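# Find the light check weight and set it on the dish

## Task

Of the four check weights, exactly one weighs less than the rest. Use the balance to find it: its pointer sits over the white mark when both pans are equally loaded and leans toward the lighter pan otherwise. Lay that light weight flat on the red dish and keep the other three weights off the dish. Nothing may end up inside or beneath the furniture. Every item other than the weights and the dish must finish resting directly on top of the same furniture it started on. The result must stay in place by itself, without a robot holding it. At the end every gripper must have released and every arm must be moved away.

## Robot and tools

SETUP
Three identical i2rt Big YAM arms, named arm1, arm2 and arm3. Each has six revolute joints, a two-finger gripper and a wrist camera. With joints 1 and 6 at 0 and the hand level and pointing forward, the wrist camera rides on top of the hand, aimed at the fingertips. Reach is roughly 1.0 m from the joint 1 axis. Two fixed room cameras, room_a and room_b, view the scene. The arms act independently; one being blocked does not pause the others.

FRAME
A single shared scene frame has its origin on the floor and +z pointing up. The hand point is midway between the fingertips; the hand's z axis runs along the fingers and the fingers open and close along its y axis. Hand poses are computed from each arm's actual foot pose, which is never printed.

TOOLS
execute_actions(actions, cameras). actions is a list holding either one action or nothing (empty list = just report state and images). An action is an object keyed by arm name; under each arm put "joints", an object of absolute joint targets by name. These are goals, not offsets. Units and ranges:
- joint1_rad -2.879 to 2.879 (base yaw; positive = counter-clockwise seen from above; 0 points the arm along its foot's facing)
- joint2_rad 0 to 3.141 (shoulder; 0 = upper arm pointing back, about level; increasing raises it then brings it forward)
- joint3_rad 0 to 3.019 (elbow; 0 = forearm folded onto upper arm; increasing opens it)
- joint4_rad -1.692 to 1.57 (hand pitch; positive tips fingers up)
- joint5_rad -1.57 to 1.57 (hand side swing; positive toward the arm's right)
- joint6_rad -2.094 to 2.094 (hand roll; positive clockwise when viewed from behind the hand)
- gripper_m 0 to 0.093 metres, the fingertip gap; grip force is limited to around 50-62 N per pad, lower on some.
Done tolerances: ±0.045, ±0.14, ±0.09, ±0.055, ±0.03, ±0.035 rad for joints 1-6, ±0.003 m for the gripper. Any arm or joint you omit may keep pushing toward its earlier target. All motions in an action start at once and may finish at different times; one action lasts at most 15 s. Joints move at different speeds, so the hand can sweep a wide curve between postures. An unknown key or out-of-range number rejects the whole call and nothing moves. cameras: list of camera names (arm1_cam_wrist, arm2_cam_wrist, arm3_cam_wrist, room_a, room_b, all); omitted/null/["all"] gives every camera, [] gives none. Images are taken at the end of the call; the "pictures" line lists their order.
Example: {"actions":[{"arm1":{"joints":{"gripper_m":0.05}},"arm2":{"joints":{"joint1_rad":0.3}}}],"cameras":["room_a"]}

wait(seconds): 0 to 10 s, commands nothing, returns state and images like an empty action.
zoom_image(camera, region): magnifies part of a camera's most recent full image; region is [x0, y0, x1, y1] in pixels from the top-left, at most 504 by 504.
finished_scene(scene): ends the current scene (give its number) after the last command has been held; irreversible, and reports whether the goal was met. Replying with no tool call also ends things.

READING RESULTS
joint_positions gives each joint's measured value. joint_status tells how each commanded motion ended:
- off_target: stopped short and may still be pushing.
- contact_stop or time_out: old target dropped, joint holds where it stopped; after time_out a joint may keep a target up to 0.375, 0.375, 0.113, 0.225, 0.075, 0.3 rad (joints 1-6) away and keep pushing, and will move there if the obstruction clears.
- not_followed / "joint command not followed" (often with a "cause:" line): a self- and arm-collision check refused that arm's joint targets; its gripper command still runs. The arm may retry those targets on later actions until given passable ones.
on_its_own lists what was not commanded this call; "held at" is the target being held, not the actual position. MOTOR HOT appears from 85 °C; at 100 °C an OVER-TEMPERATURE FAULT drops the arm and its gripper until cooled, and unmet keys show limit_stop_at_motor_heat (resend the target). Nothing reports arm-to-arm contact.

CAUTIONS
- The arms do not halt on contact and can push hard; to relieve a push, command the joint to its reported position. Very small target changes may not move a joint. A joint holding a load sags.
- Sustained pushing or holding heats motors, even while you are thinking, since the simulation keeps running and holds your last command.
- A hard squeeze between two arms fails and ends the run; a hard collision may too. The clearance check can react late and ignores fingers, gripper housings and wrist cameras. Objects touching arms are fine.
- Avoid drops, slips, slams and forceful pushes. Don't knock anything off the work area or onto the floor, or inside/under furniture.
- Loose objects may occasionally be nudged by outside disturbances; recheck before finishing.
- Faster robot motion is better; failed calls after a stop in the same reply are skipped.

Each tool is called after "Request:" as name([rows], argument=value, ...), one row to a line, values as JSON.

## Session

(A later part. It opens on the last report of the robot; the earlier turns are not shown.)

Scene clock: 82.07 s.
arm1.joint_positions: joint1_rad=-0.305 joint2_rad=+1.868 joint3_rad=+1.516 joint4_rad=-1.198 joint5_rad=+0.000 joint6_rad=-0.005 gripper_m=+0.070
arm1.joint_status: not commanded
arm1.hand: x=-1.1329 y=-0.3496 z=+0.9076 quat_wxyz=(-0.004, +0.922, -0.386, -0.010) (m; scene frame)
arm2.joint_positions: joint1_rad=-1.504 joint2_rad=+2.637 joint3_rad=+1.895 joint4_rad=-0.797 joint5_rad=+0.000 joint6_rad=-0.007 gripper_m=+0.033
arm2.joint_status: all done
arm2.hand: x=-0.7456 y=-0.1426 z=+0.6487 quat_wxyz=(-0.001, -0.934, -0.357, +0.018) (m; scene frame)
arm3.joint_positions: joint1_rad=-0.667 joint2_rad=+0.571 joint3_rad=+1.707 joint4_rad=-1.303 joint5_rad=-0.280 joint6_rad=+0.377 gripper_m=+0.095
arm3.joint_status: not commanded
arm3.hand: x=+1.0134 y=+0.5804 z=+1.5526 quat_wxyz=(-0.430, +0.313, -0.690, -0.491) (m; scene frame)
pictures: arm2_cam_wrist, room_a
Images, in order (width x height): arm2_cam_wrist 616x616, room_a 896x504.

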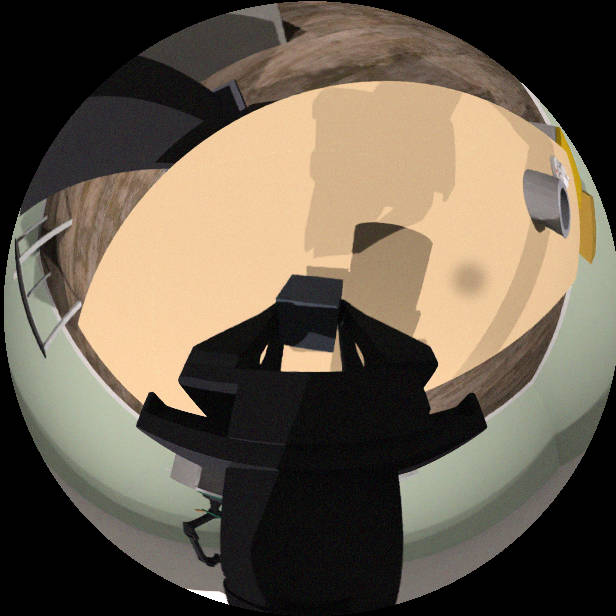

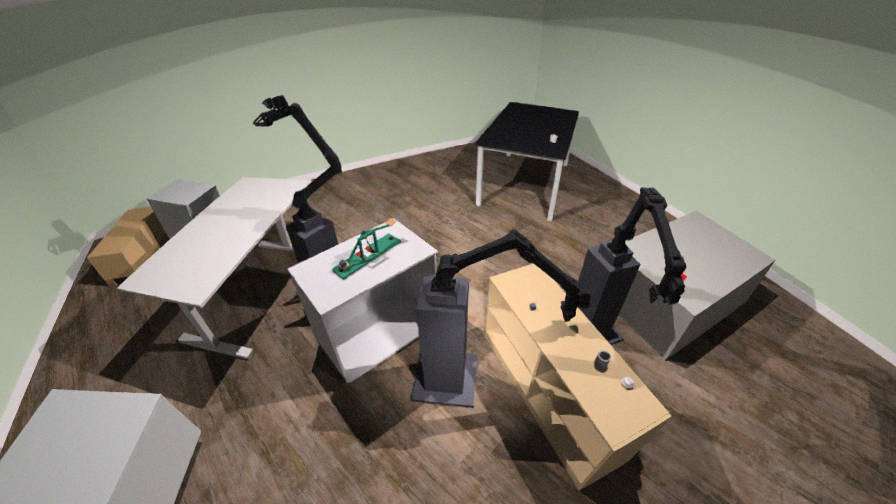

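Request:
execute_actions([
  {"arm2":{"joints":{"joint2_rad":2.68}}},
], cameras=["arm2_cam_wrist","room_a"])

Request:
zoom_image(camera="room_a", region=[520, 270, 620, 350])

Scene clock: 86.53 s.
arm1.joint_positions: joint1_rad=-0.305 joint2_rad=+1.868 joint3_rad=+1.516 joint4_rad=-1.198 joint5_rad=+0.000 joint6_rad=-0.005 gripper_m=+0.070
arm1.joint_status: not commanded
arm1.hand: x=-1.1329 y=-0.3496 z=+0.9076 quat_wxyz=(-0.004, +0.922, -0.386, -0.010) (m; scene frame)
arm2.joint_positions: joint1_rad=-1.504 joint2_rad=+2.684 joint3_rad=+1.895 joint4_rad=-0.794 joint5_rad=+0.000 joint6_rad=-0.007 gripper_m=+0.033
arm2.joint_status: all done
arm2.hand: x=-0.7323 y=-0.1304 z=+0.6181 quat_wxyz=(+0.007, -0.934, -0.357, -0.003) (m; scene frame)
arm3.joint_positions: joint1_rad=-0.667 joint2_rad=+0.571 joint3_rad=+1.707 joint4_rad=-1.303 joint5_rad=-0.280 joint6_rad=+0.377 gripper_m=+0.095
arm3.joint_status: not commanded
arm3.hand: x=+1.0134 y=+0.5804 z=+1.5526 quat_wxyz=(-0.430, +0.313, -0.690, -0.491) (m; scene frame)
pictures: arm2_cam_wrist, room_a
Images, in order (width x height): arm2_cam_wrist 616x616, room_a 896x504.

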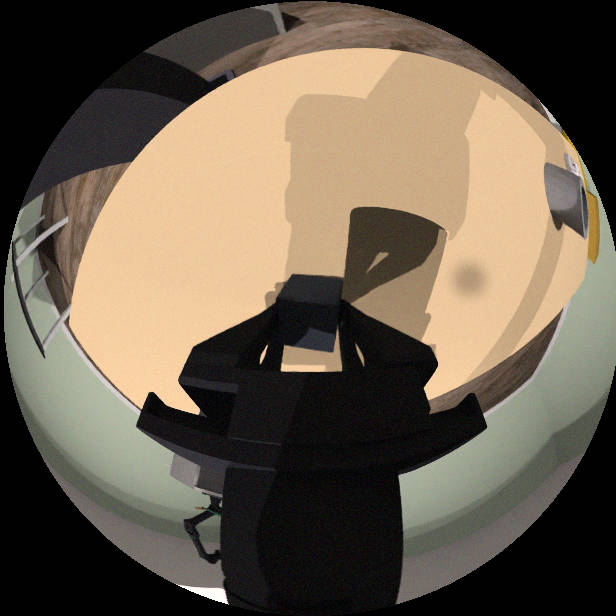

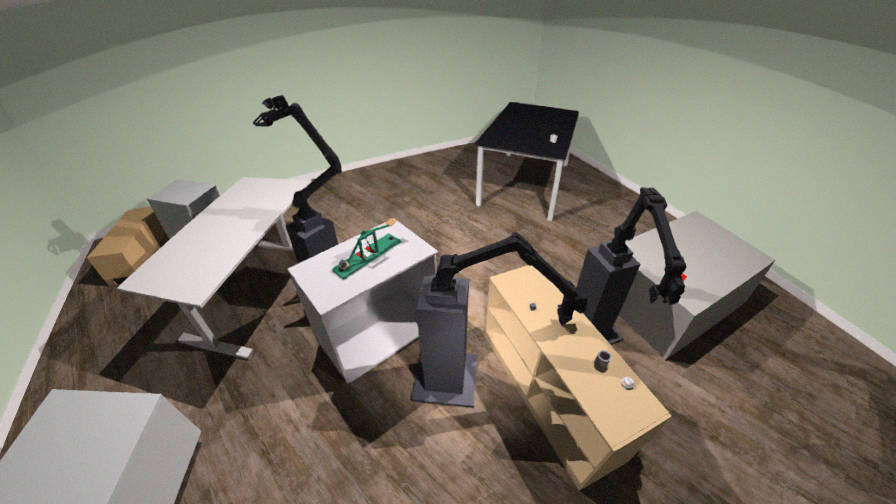

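Region (520, 270, 620, 350) of room_a's 896x504 image, scaled by 5.040, with more detail than that image has; it fills the top 403 rows of this view, and the rest is white.

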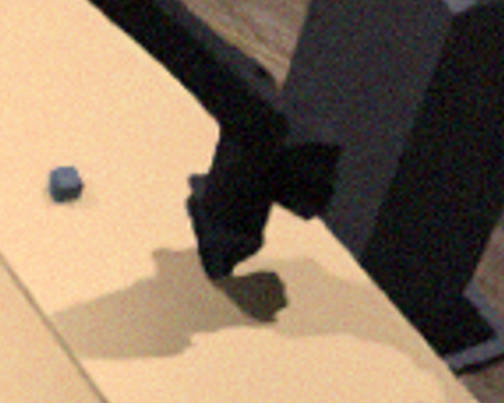

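Request:
execute_actions([
  {"arm2":{"joints":{"gripper_m":0.06}},"arm1":{"joints":{"joint6_rad":-0.76}}},
], cameras=["arm2_cam_wrist"])

Scene clock: 92.30 s.
arm1.joint_positions: joint1_rad=-0.305 joint2_rad=+1.868 joint3_rad=+1.516 joint4_rad=-1.198 joint5_rad=+0.000 joint6_rad=-0.752 gripper_m=+0.070
arm1.joint_status: all done
arm1.hand: x=-1.1329 y=-0.3496 z=+0.9076 quat_wxyz=(-0.007, +1.000, -0.024, -0.008) (m; scene frame)
arm2.joint_positions: joint1_rad=-1.504 joint2_rad=+2.684 joint3_rad=+1.895 joint4_rad=-0.794 joint5_rad=+0.000 joint6_rad=-0.007 gripper_m=+0.060
arm2.joint_status: all done
arm2.hand: x=-0.7323 y=-0.1304 z=+0.6181 quat_wxyz=(+0.007, -0.934, -0.357, -0.003) (m; scene frame)
arm3.joint_positions: joint1_rad=-0.667 joint2_rad=+0.571 joint3_rad=+1.707 joint4_rad=-1.303 joint5_rad=-0.280 joint6_rad=+0.377 gripper_m=+0.095
arm3.joint_status: not commanded
arm3.hand: x=+1.0134 y=+0.5804 z=+1.5526 quat_wxyz=(-0.430, +0.313, -0.690, -0.491) (m; scene frame)
pictures: arm2_cam_wrist
Images, in order (width x height): arm2_cam_wrist 616x616.

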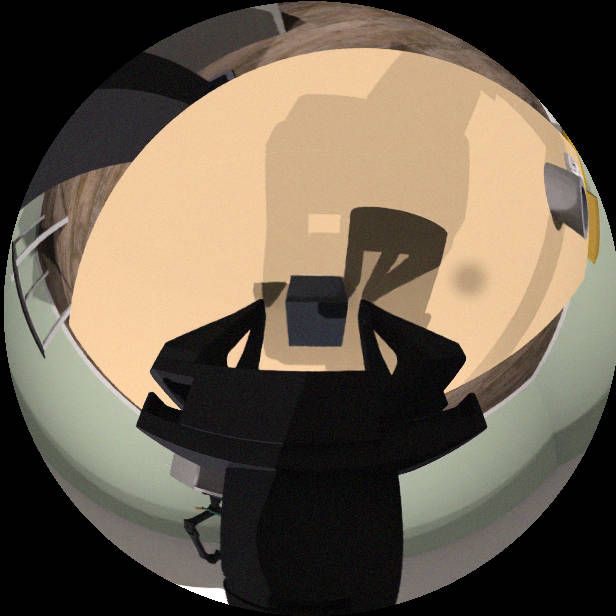

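Request:
execute_actions([
  {"arm2":{"joints":{"joint2_rad":1.0,"joint3_rad":1.1,"joint4_rad":-1.4}},"arm1":{"joints":{"joint1_rad":-0.55}}},
], cameras=["room_a"])

Scene clock: 100.03 s.
arm1.joint_positions: joint1_rad=-0.546 joint2_rad=+1.868 joint3_rad=+1.516 joint4_rad=-1.198 joint5_rad=+0.000 joint6_rad=-0.753 gripper_m=+0.070
arm1.joint_status: all done
arm1.hand: x=-1.0257 y=-0.2680 z=+0.9074 quat_wxyz=(-0.008, +0.990, -0.143, -0.007) (m; scene frame)
arm2.joint_positions: joint1_rad=-1.504 joint2_rad=+0.997 joint3_rad=+1.096 joint4_rad=-1.383 joint5_rad=+0.000 joint6_rad=-0.007 gripper_m=+0.060
arm2.joint_status: all done
arm2.hand: x=-0.4766 y=+0.0878 z=+1.1845 quat_wxyz=(-0.046, -0.924, -0.354, +0.137) (m; scene frame)
arm3.joint_positions: joint1_rad=-0.667 joint2_rad=+0.571 joint3_rad=+1.707 joint4_rad=-1.303 joint5_rad=-0.280 joint6_rad=+0.377 gripper_m=+0.095
arm3.joint_status: not commanded
arm3.hand: x=+1.0134 y=+0.5804 z=+1.5526 quat_wxyz=(-0.430, +0.313, -0.690, -0.491) (m; scene frame)
pictures: room_a
Images, in order (width x height): room_a 896x504.

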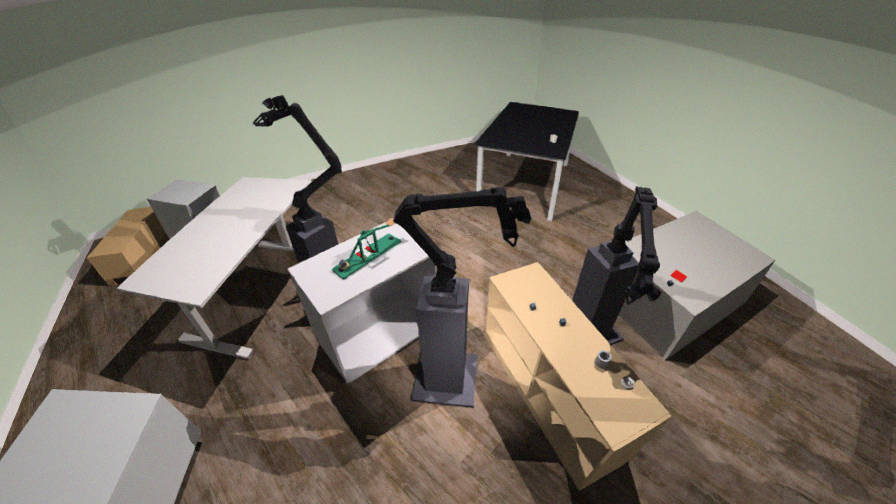

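Request:
execute_actions([
  {"arm2":{"joints":{"joint1_rad":-0.9}},"arm1":{"joints":{"joint1_rad":-1.1,"joint2_rad":2.31,"joint3_rad":1.655,"joint4_rad":-0.865}}},
], cameras=["arm1_cam_wrist"])

Request:
zoom_image(camera="arm1_cam_wrist", region=[250, 230, 380, 340])

Scene clock: 105.90 s.
arm1.joint_positions: joint1_rad=-1.095 joint2_rad=+2.327 joint3_rad=+1.633 joint4_rad=-0.877 joint5_rad=+0.002 joint6_rad=-0.754 gripper_m=+0.070
arm1.joint_status: all done
arm1.hand: x=-0.7300 y=-0.1278 z=+0.6803 quat_wxyz=(+0.000, +0.914, -0.406, +0.000) (m; scene frame)
arm2.joint_positions: joint1_rad=-0.906 joint2_rad=+0.997 joint3_rad=+1.096 joint4_rad=-1.383 joint5_rad=+0.000 joint6_rad=-0.007 gripper_m=+0.060
arm2.joint_status: all done
arm2.hand: x=-0.3145 y=-0.0115 z=+1.1824 quat_wxyz=(-0.082, -0.779, -0.611, +0.115) (m; scene frame)
arm3.joint_positions: joint1_rad=-0.667 joint2_rad=+0.571 joint3_rad=+1.707 joint4_rad=-1.303 joint5_rad=-0.280 joint6_rad=+0.377 gripper_m=+0.095
arm3.joint_status: not commanded
arm3.hand: x=+1.0134 y=+0.5804 z=+1.5526 quat_wxyz=(-0.430, +0.313, -0.690, -0.491) (m; scene frame)
pictures: arm1_cam_wrist
Images, in order (width x height): arm1_cam_wrist 616x616.

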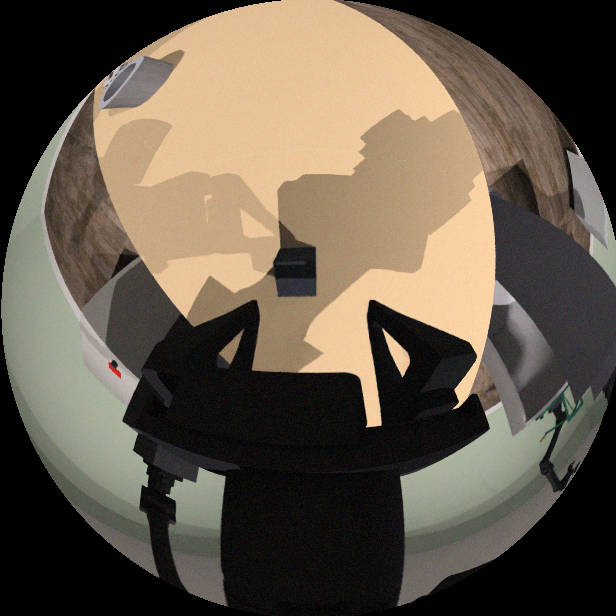

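Region (250, 230, 380, 340) of arm1_cam_wrist's 616x616 image, scaled by 3.877, with more detail than that image has; it fills the top 426 rows of this view, and the rest is white.

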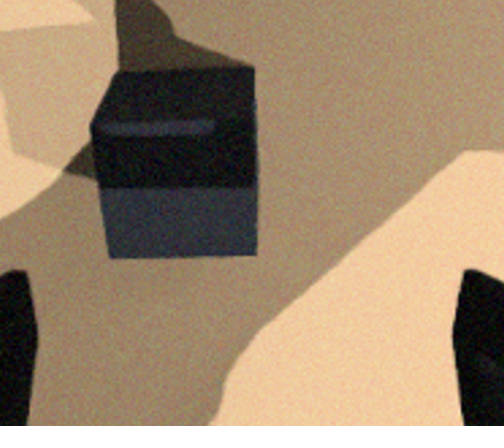

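Request:
execute_actions([
  {"arm1":{"joints":{"joint1_rad":-1.075,"joint2_rad":2.38,"joint3_rad":1.612,"joint4_rad":-0.765}}},
], cameras=["arm1_cam_wrist"])

Scene clock: 111.93 s.
arm1.joint_positions: joint1_rad=-1.080 joint2_rad=+2.392 joint3_rad=+1.604 joint4_rad=-0.778 joint5_rad=+0.002 joint6_rad=-0.754 gripper_m=+0.070
arm1.joint_status: all done
arm1.hand: x=-0.7396 y=-0.1365 z=+0.6333 quat_wxyz=(-0.002, +0.917, -0.399, -0.001) (m; scene frame)
arm2.joint_positions: joint1_rad=-0.906 joint2_rad=+0.997 joint3_rad=+1.096 joint4_rad=-1.383 joint5_rad=+0.000 joint6_rad=-0.007 gripper_m=+0.060
arm2.joint_status: not commanded
arm2.hand: x=-0.3145 y=-0.0115 z=+1.1824 quat_wxyz=(-0.082, -0.779, -0.611, +0.115) (m; scene frame)
arm3.joint_positions: joint1_rad=-0.667 joint2_rad=+0.571 joint3_rad=+1.707 joint4_rad=-1.303 joint5_rad=-0.280 joint6_rad=+0.377 gripper_m=+0.095
arm3.joint_status: not commanded
arm3.hand: x=+1.0134 y=+0.5804 z=+1.5526 quat_wxyz=(-0.430, +0.313, -0.690, -0.491) (m; scene frame)
pictures: arm1_cam_wrist
Images, in order (width x height): arm1_cam_wrist 616x616.

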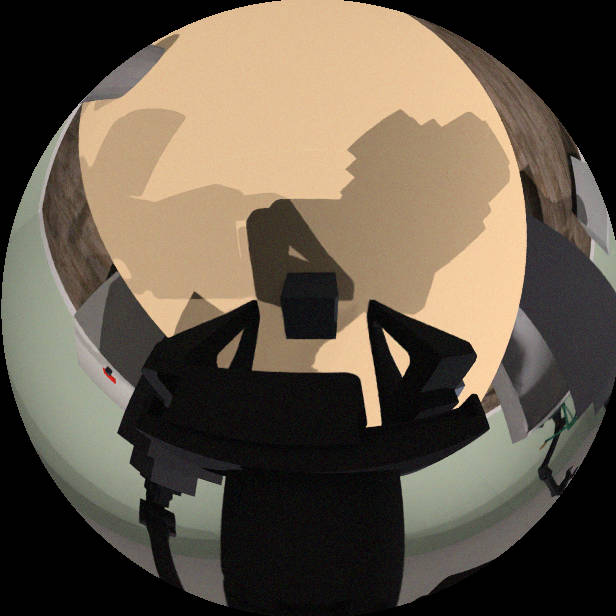

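Request:
execute_actions([
  {"arm1":{"joints":{"joint2_rad":2.407,"gripper_m":0.02}}},
], cameras=["arm1_cam_wrist"])

Scene clock: 115.17 s.
arm1.joint_positions: joint1_rad=-1.080 joint2_rad=+2.396 joint3_rad=+1.604 joint4_rad=-0.777 joint5_rad=+0.001 joint6_rad=-0.754 gripper_m=+0.030
arm1.joint_status: gripper_m off_target (ended at +0.030, target +0.020); the others done
arm1.hand: x=-0.7399 y=-0.1372 z=+0.6314 quat_wxyz=(-0.001, +0.917, -0.399, -0.001) (m; scene frame)
arm2.joint_positions: joint1_rad=-0.906 joint2_rad=+0.997 joint3_rad=+1.096 joint4_rad=-1.383 joint5_rad=+0.000 joint6_rad=-0.007 gripper_m=+0.060
arm2.joint_status: not commanded
arm2.hand: x=-0.3145 y=-0.0115 z=+1.1824 quat_wxyz=(-0.082, -0.779, -0.611, +0.115) (m; scene frame)
arm3.joint_positions: joint1_rad=-0.667 joint2_rad=+0.571 joint3_rad=+1.707 joint4_rad=-1.303 joint5_rad=-0.280 joint6_rad=+0.377 gripper_m=+0.095
arm3.joint_status: not commanded
arm3.hand: x=+1.0134 y=+0.5804 z=+1.5526 quat_wxyz=(-0.430, +0.313, -0.690, -0.491) (m; scene frame)
pictures: arm1_cam_wrist
Images, in order (width x height): arm1_cam_wrist 616x616.

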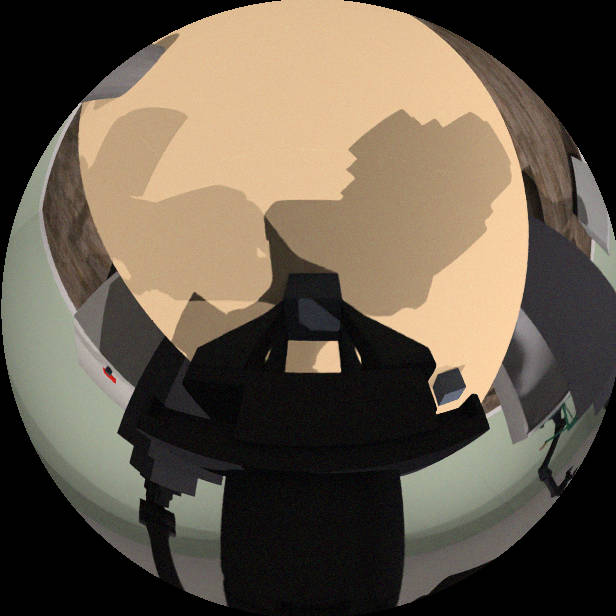

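Request:
execute_actions([
  {"arm1":{"joints":{"joint2_rad":2.07,"joint4_rad":-1.1}}},
], cameras=[])

Request:
execute_actions([
  {"arm1":{"joints":{"joint1_rad":1.345}}},
], cameras=["arm1_cam_wrist"])

Scene clock: 120.20 s.
arm1.joint_positions: joint1_rad=-1.080 joint2_rad=+2.088 joint3_rad=+1.592 joint4_rad=-1.089 joint5_rad=+0.001 joint6_rad=-0.754 gripper_m=+0.030
arm1.joint_status: all done
arm1.hand: x=-0.7396 y=-0.1515 z=+0.8097 quat_wxyz=(+0.007, +0.917, -0.399, +0.002) (m; scene frame)
arm2.joint_positions: joint1_rad=-0.906 joint2_rad=+0.997 joint3_rad=+1.096 joint4_rad=-1.383 joint5_rad=+0.000 joint6_rad=-0.007 gripper_m=+0.060
arm2.joint_status: not commanded
arm2.hand: x=-0.3145 y=-0.0115 z=+1.1824 quat_wxyz=(-0.082, -0.779, -0.611, +0.115) (m; scene frame)
arm3.joint_positions: joint1_rad=-0.667 joint2_rad=+0.571 joint3_rad=+1.707 joint4_rad=-1.303 joint5_rad=-0.280 joint6_rad=+0.377 gripper_m=+0.095
arm3.joint_status: not commanded
arm3.hand: x=+1.0134 y=+0.5804 z=+1.5526 quat_wxyz=(-0.430, +0.313, -0.690, -0.491) (m; scene frame)
pictures: none
No camera images: the call's "cameras" was empty. Leave "cameras" out to get every camera's image.

Scene clock: 122.73 s.
arm1.joint_positions: joint1_rad=+1.346 joint2_rad=+2.088 joint3_rad=+1.592 joint4_rad=-1.089 joint5_rad=-0.001 joint6_rad=-0.754 gripper_m=+0.030
arm1.joint_status: all done
arm1.hand: x=-1.1375 y=-1.2039 z=+0.8107 quat_wxyz=(-0.001, +0.694, +0.720, +0.007) (m; scene frame)
arm2.joint_positions: joint1_rad=-0.906 joint2_rad=+0.997 joint3_rad=+1.096 joint4_rad=-1.383 joint5_rad=+0.000 joint6_rad=-0.007 gripper_m=+0.060
arm2.joint_status: not commanded
arm2.hand: x=-0.3145 y=-0.0115 z=+1.1824 quat_wxyz=(-0.082, -0.779, -0.611, +0.115) (m; scene frame)
arm3.joint_positions: joint1_rad=-0.667 joint2_rad=+0.571 joint3_rad=+1.707 joint4_rad=-1.303 joint5_rad=-0.280 joint6_rad=+0.377 gripper_m=+0.095
arm3.joint_status: not commanded
arm3.hand: x=+1.0134 y=+0.5804 z=+1.5526 quat_wxyz=(-0.430, +0.313, -0.690, -0.491) (m; scene frame)
pictures: arm1_cam_wrist
Images, in order (width x height): arm1_cam_wrist 616x616.

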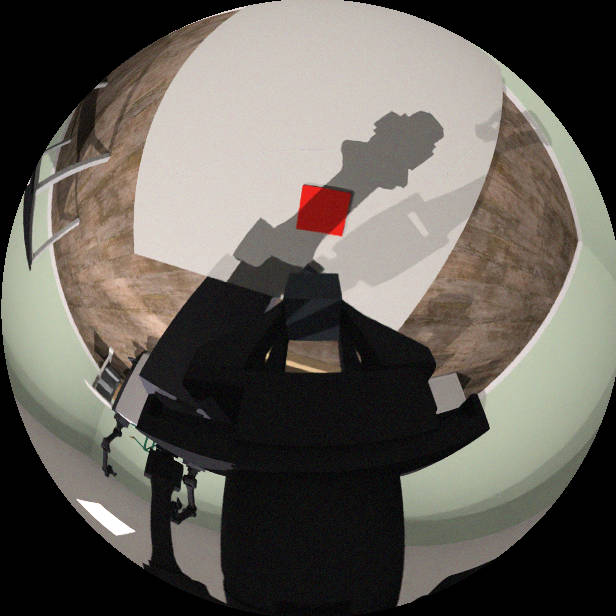

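Request:
execute_actions([
  {"arm1":{"joints":{"joint2_rad":2.535,"joint3_rad":1.66,"joint4_rad":-0.64}}},
], cameras=["arm1_cam_wrist"])

Scene clock: 126.87 s.
arm1.joint_positions: joint1_rad=+1.346 joint2_rad=+2.557 joint3_rad=+1.637 joint4_rad=-0.651 joint5_rad=+0.001 joint6_rad=-0.755 gripper_m=+0.030
arm1.joint_status: all done
arm1.hand: x=-1.1421 y=-1.2082 z=+0.5456 quat_wxyz=(-0.001, +0.694, +0.720, -0.001) (m; scene frame)
arm2.joint_positions: joint1_rad=-0.906 joint2_rad=+0.997 joint3_rad=+1.096 joint4_rad=-1.383 joint5_rad=+0.000 joint6_rad=-0.007 gripper_m=+0.060
arm2.joint_status: not commanded
arm2.hand: x=-0.3145 y=-0.0115 z=+1.1824 quat_wxyz=(-0.082, -0.779, -0.611, +0.115) (m; scene frame)
arm3.joint_positions: joint1_rad=-0.667 joint2_rad=+0.571 joint3_rad=+1.707 joint4_rad=-1.303 joint5_rad=-0.280 joint6_rad=+0.377 gripper_m=+0.095
arm3.joint_status: not commanded
arm3.hand: x=+1.0134 y=+0.5804 z=+1.5526 quat_wxyz=(-0.430, +0.313, -0.690, -0.491) (m; scene frame)
pictures: arm1_cam_wrist
Images, in order (width x height): arm1_cam_wrist 616x616.

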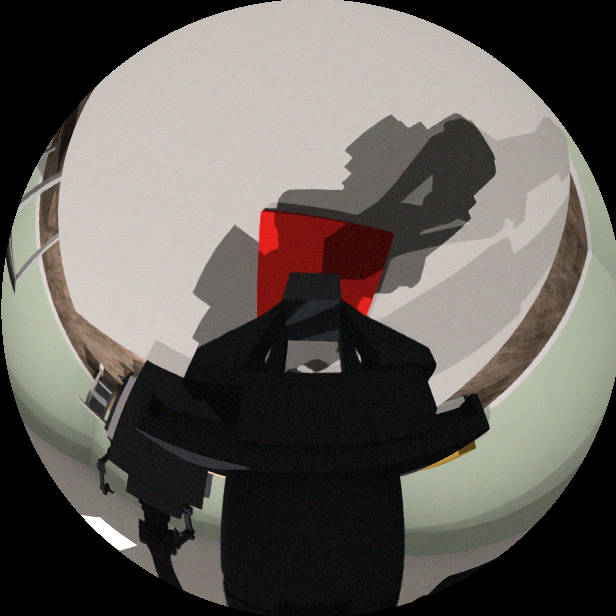

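Request:
execute_actions([
  {"arm1":{"joints":{"joint2_rad":2.592,"joint3_rad":1.67,"joint4_rad":-0.6}}},
], cameras=["arm1_cam_wrist"])

Scene clock: 130.33 s.
arm1.joint_positions: joint1_rad=+1.346 joint2_rad=+2.591 joint3_rad=+1.641 joint4_rad=-0.613 joint5_rad=+0.001 joint6_rad=-0.755 gripper_m=+0.030
arm1.joint_status: all done
arm1.hand: x=-1.1409 y=-1.2067 z=+0.5268 quat_wxyz=(-0.001, +0.694, +0.720, -0.005) (m; scene frame)
arm2.joint_positions: joint1_rad=-0.906 joint2_rad=+0.997 joint3_rad=+1.096 joint4_rad=-1.383 joint5_rad=+0.000 joint6_rad=-0.007 gripper_m=+0.060
arm2.joint_status: not commanded
arm2.hand: x=-0.3145 y=-0.0115 z=+1.1824 quat_wxyz=(-0.082, -0.779, -0.611, +0.115) (m; scene frame)
arm3.joint_positions: joint1_rad=-0.667 joint2_rad=+0.571 joint3_rad=+1.707 joint4_rad=-1.303 joint5_rad=-0.280 joint6_rad=+0.377 gripper_m=+0.095
arm3.joint_status: not commanded
arm3.hand: x=+1.0134 y=+0.5804 z=+1.5526 quat_wxyz=(-0.430, +0.313, -0.690, -0.491) (m; scene frame)
pictures: arm1_cam_wrist
Images, in order (width x height): arm1_cam_wrist 616x616.

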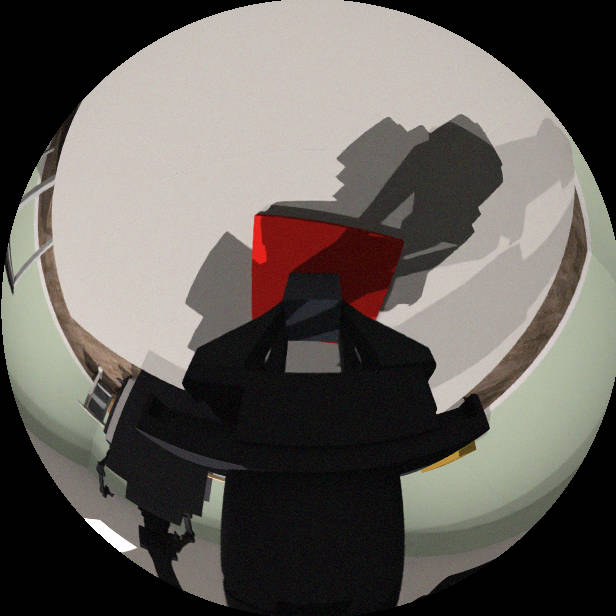

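Request:
execute_actions([
  {"arm1":{"joints":{"joint2_rad":2.607}}},
], cameras=["arm1_cam_wrist"])

Scene clock: 132.57 s.
arm1.joint_positions: joint1_rad=+1.346 joint2_rad=+2.591 joint3_rad=+1.641 joint4_rad=-0.613 joint5_rad=+0.001 joint6_rad=-0.755 gripper_m=+0.030
arm1.joint_status: all done
arm1.hand: x=-1.1409 y=-1.2067 z=+0.5268 quat_wxyz=(-0.001, +0.694, +0.720, -0.005) (m; scene frame)
arm2.joint_positions: joint1_rad=-0.906 joint2_rad=+0.997 joint3_rad=+1.096 joint4_rad=-1.383 joint5_rad=+0.000 joint6_rad=-0.007 gripper_m=+0.060
arm2.joint_status: not commanded
arm2.hand: x=-0.3145 y=-0.0115 z=+1.1824 quat_wxyz=(-0.082, -0.779, -0.611, +0.115) (m; scene frame)
arm3.joint_positions: joint1_rad=-0.667 joint2_rad=+0.571 joint3_rad=+1.707 joint4_rad=-1.303 joint5_rad=-0.280 joint6_rad=+0.377 gripper_m=+0.095
arm3.joint_status: not commanded
arm3.hand: x=+1.0134 y=+0.5804 z=+1.5526 quat_wxyz=(-0.430, +0.313, -0.690, -0.491) (m; scene frame)
pictures: arm1_cam_wrist
Images, in order (width x height): arm1_cam_wrist 616x616.

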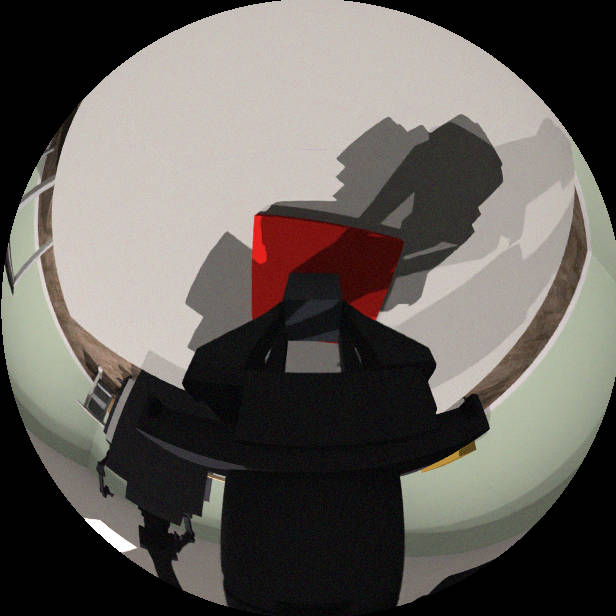

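Request:
execute_actions([
  {"arm1":{"joints":{"joint2_rad":2.617}}},
], cameras=["arm1_cam_wrist"])

Scene clock: 134.40 s.
arm1.joint_positions: joint1_rad=+1.346 joint2_rad=+2.591 joint3_rad=+1.641 joint4_rad=-0.613 joint5_rad=+0.001 joint6_rad=-0.755 gripper_m=+0.030
arm1.joint_status: all done
arm1.hand: x=-1.1408 y=-1.2066 z=+0.5266 quat_wxyz=(-0.001, +0.694, +0.720, -0.005) (m; scene frame)
arm2.joint_positions: joint1_rad=-0.906 joint2_rad=+0.997 joint3_rad=+1.096 joint4_rad=-1.383 joint5_rad=+0.000 joint6_rad=-0.007 gripper_m=+0.060
arm2.joint_status: not commanded
arm2.hand: x=-0.3145 y=-0.0115 z=+1.1824 quat_wxyz=(-0.082, -0.779, -0.611, +0.115) (m; scene frame)
arm3.joint_positions: joint1_rad=-0.667 joint2_rad=+0.571 joint3_rad=+1.707 joint4_rad=-1.303 joint5_rad=-0.280 joint6_rad=+0.377 gripper_m=+0.095
arm3.joint_status: not commanded
arm3.hand: x=+1.0134 y=+0.5804 z=+1.5526 quat_wxyz=(-0.430, +0.313, -0.690, -0.491) (m; scene frame)
pictures: arm1_cam_wrist
Images, in order (width x height): arm1_cam_wrist 616x616.

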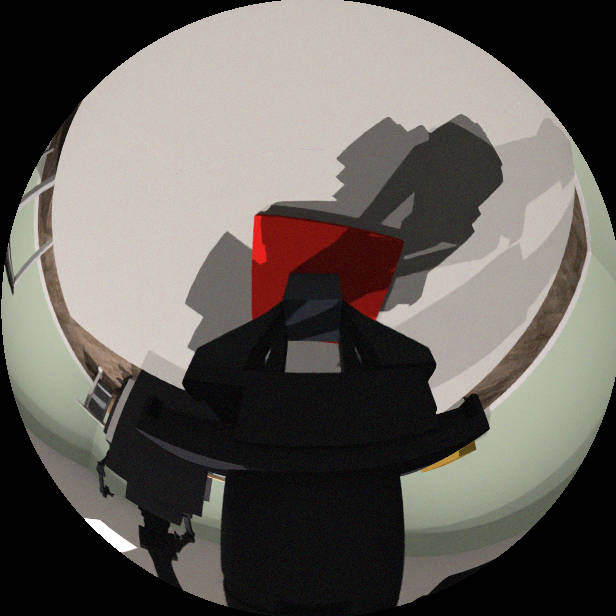

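Request:
execute_actions(actions=[])

Scene clock: 139.87 s.
arm1.joint_positions: joint1_rad=+1.346 joint2_rad=+2.591 joint3_rad=+1.641 joint4_rad=-0.613 joint5_rad=+0.001 joint6_rad=-0.755 gripper_m=+0.030
arm1.joint_status: all done
arm1.hand: x=-1.1408 y=-1.2066 z=+0.5266 quat_wxyz=(-0.001, +0.694, +0.720, -0.005) (m; scene frame)
arm2.joint_positions: joint1_rad=-0.906 joint2_rad=+0.997 joint3_rad=+1.096 joint4_rad=-1.383 joint5_rad=+0.000 joint6_rad=-0.007 gripper_m=+0.060
arm2.joint_status: not commanded
arm2.hand: x=-0.3145 y=-0.0115 z=+1.1824 quat_wxyz=(-0.082, -0.779, -0.611, +0.115) (m; scene frame)
arm3.joint_positions: joint1_rad=-0.667 joint2_rad=+0.571 joint3_rad=+1.707 joint4_rad=-1.303 joint5_rad=-0.280 joint6_rad=+0.377 gripper_m=+0.095
arm3.joint_status: not commanded
arm3.hand: x=+1.0134 y=+0.5804 z=+1.5526 quat_wxyz=(-0.430, +0.313, -0.690, -0.491) (m; scene frame)
pictures: arm1_cam_wrist, arm2_cam_wrist, arm3_cam_wrist, room_a, room_b
Images, in order (width x height): arm1_cam_wrist 616x616, arm2_cam_wrist 616x616, arm3_cam_wrist 616x616, room_a 896x504, room_b 896x504.

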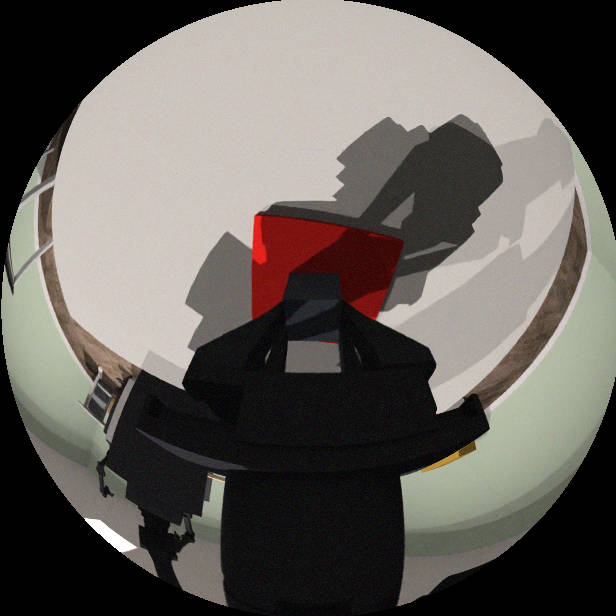

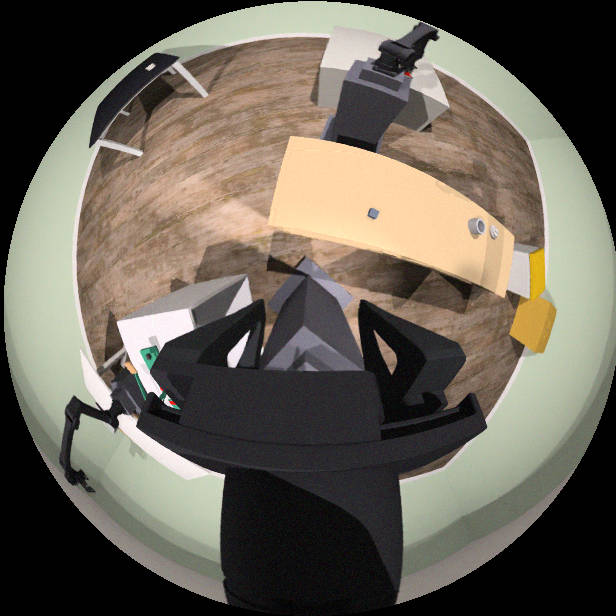

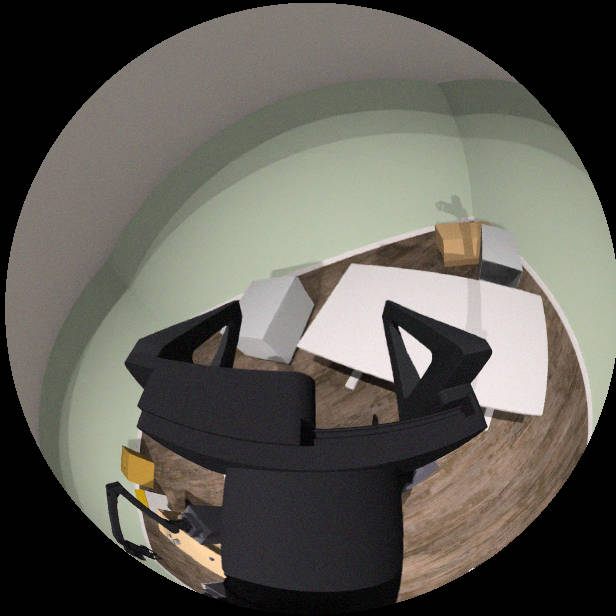

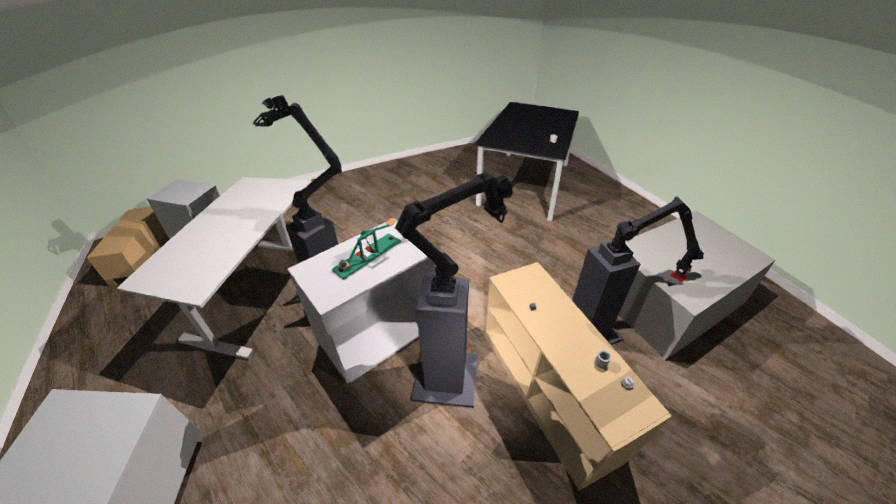

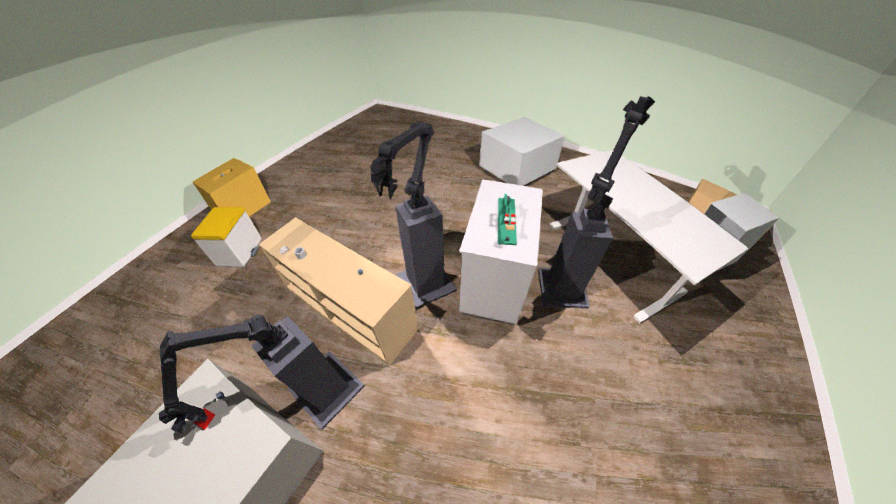

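Request:
execute_actions([
  {"arm1":{"joints":{"joint2_rad":2.591,"gripper_m":0.06}}},
], cameras=["arm1_cam_wrist"])

Request:
execute_actions([
  {"arm1":{"joints":{"joint2_rad":2.07,"joint3_rad":1.62,"joint4_rad":-1.1}}},
], cameras=["arm1_cam_wrist","room_b"])

Scene clock: 143.57 s.
arm1.joint_positions: joint1_rad=+1.346 joint2_rad=+2.592 joint3_rad=+1.642 joint4_rad=-0.612 joint5_rad=+0.000 joint6_rad=-0.755 gripper_m=+0.060
arm1.joint_status: all done
arm1.hand: x=-1.1408 y=-1.2067 z=+0.5262 quat_wxyz=(-0.001, +0.694, +0.720, -0.005) (m; scene frame)
arm2.joint_positions: joint1_rad=-0.906 joint2_rad=+0.997 joint3_rad=+1.096 joint4_rad=-1.383 joint5_rad=+0.000 joint6_rad=-0.007 gripper_m=+0.060
arm2.joint_status: not commanded
arm2.hand: x=-0.3145 y=-0.0115 z=+1.1824 quat_wxyz=(-0.082, -0.779, -0.611, +0.115) (m; scene frame)
arm3.joint_positions: joint1_rad=-0.667 joint2_rad=+0.571 joint3_rad=+1.707 joint4_rad=-1.303 joint5_rad=-0.280 joint6_rad=+0.377 gripper_m=+0.095
arm3.joint_status: not commanded
arm3.hand: x=+1.0134 y=+0.5804 z=+1.5526 quat_wxyz=(-0.430, +0.313, -0.690, -0.491) (m; scene frame)
pictures: arm1_cam_wrist
Images, in order (width x height): arm1_cam_wrist 616x616.

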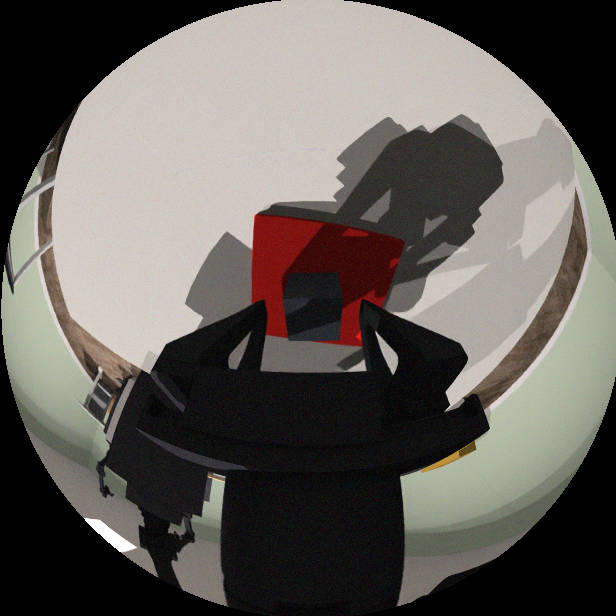

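Scene clock: 145.23 s.
arm1.joint_positions: joint1_rad=+1.346 joint2_rad=+2.085 joint3_rad=+1.610 joint4_rad=-1.089 joint5_rad=+0.000 joint6_rad=-0.755 gripper_m=+0.060
arm1.joint_status: all done
arm1.hand: x=-1.1428 y=-1.2096 z=+0.8188 quat_wxyz=(-0.001, +0.694, +0.720, -0.004) (m; scene frame)
arm2.joint_positions: joint1_rad=-0.906 joint2_rad=+0.997 joint3_rad=+1.096 joint4_rad=-1.383 joint5_rad=+0.000 joint6_rad=-0.007 gripper_m=+0.060
arm2.joint_status: not commanded
arm2.hand: x=-0.3145 y=-0.0115 z=+1.1824 quat_wxyz=(-0.082, -0.779, -0.611, +0.115) (m; scene frame)
arm3.joint_positions: joint1_rad=-0.667 joint2_rad=+0.571 joint3_rad=+1.707 joint4_rad=-1.303 joint5_rad=-0.280 joint6_rad=+0.377 gripper_m=+0.095
arm3.joint_status: not commanded
arm3.hand: x=+1.0134 y=+0.5804 z=+1.5526 quat_wxyz=(-0.430, +0.313, -0.690, -0.491) (m; scene frame)
pictures: arm1_cam_wrist, room_b
Images, in order (width x height): arm1_cam_wrist 616x616, room_b 896x504.

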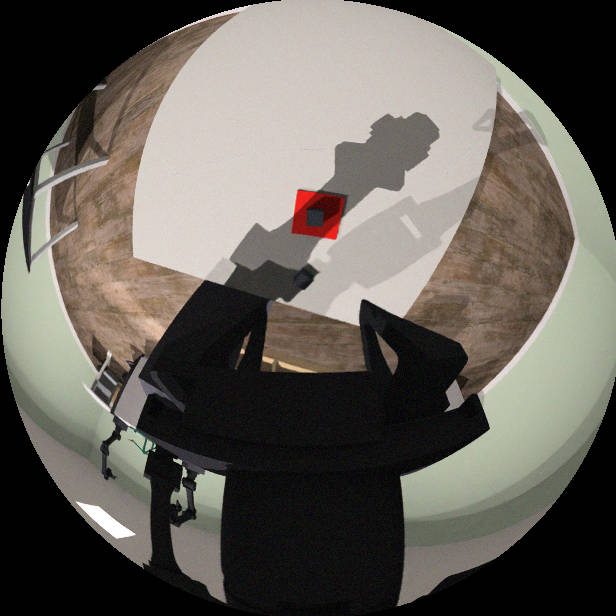

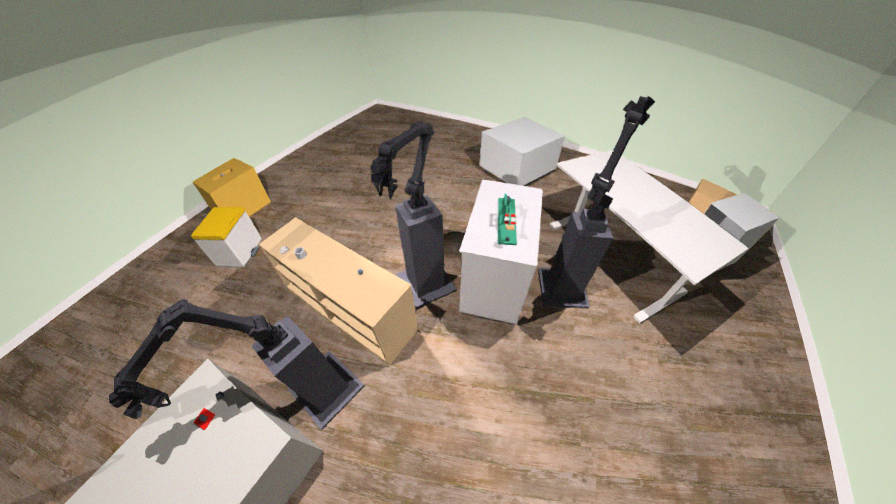

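Request:
finished_scene(scene=2)

The scene is finished: the task was done.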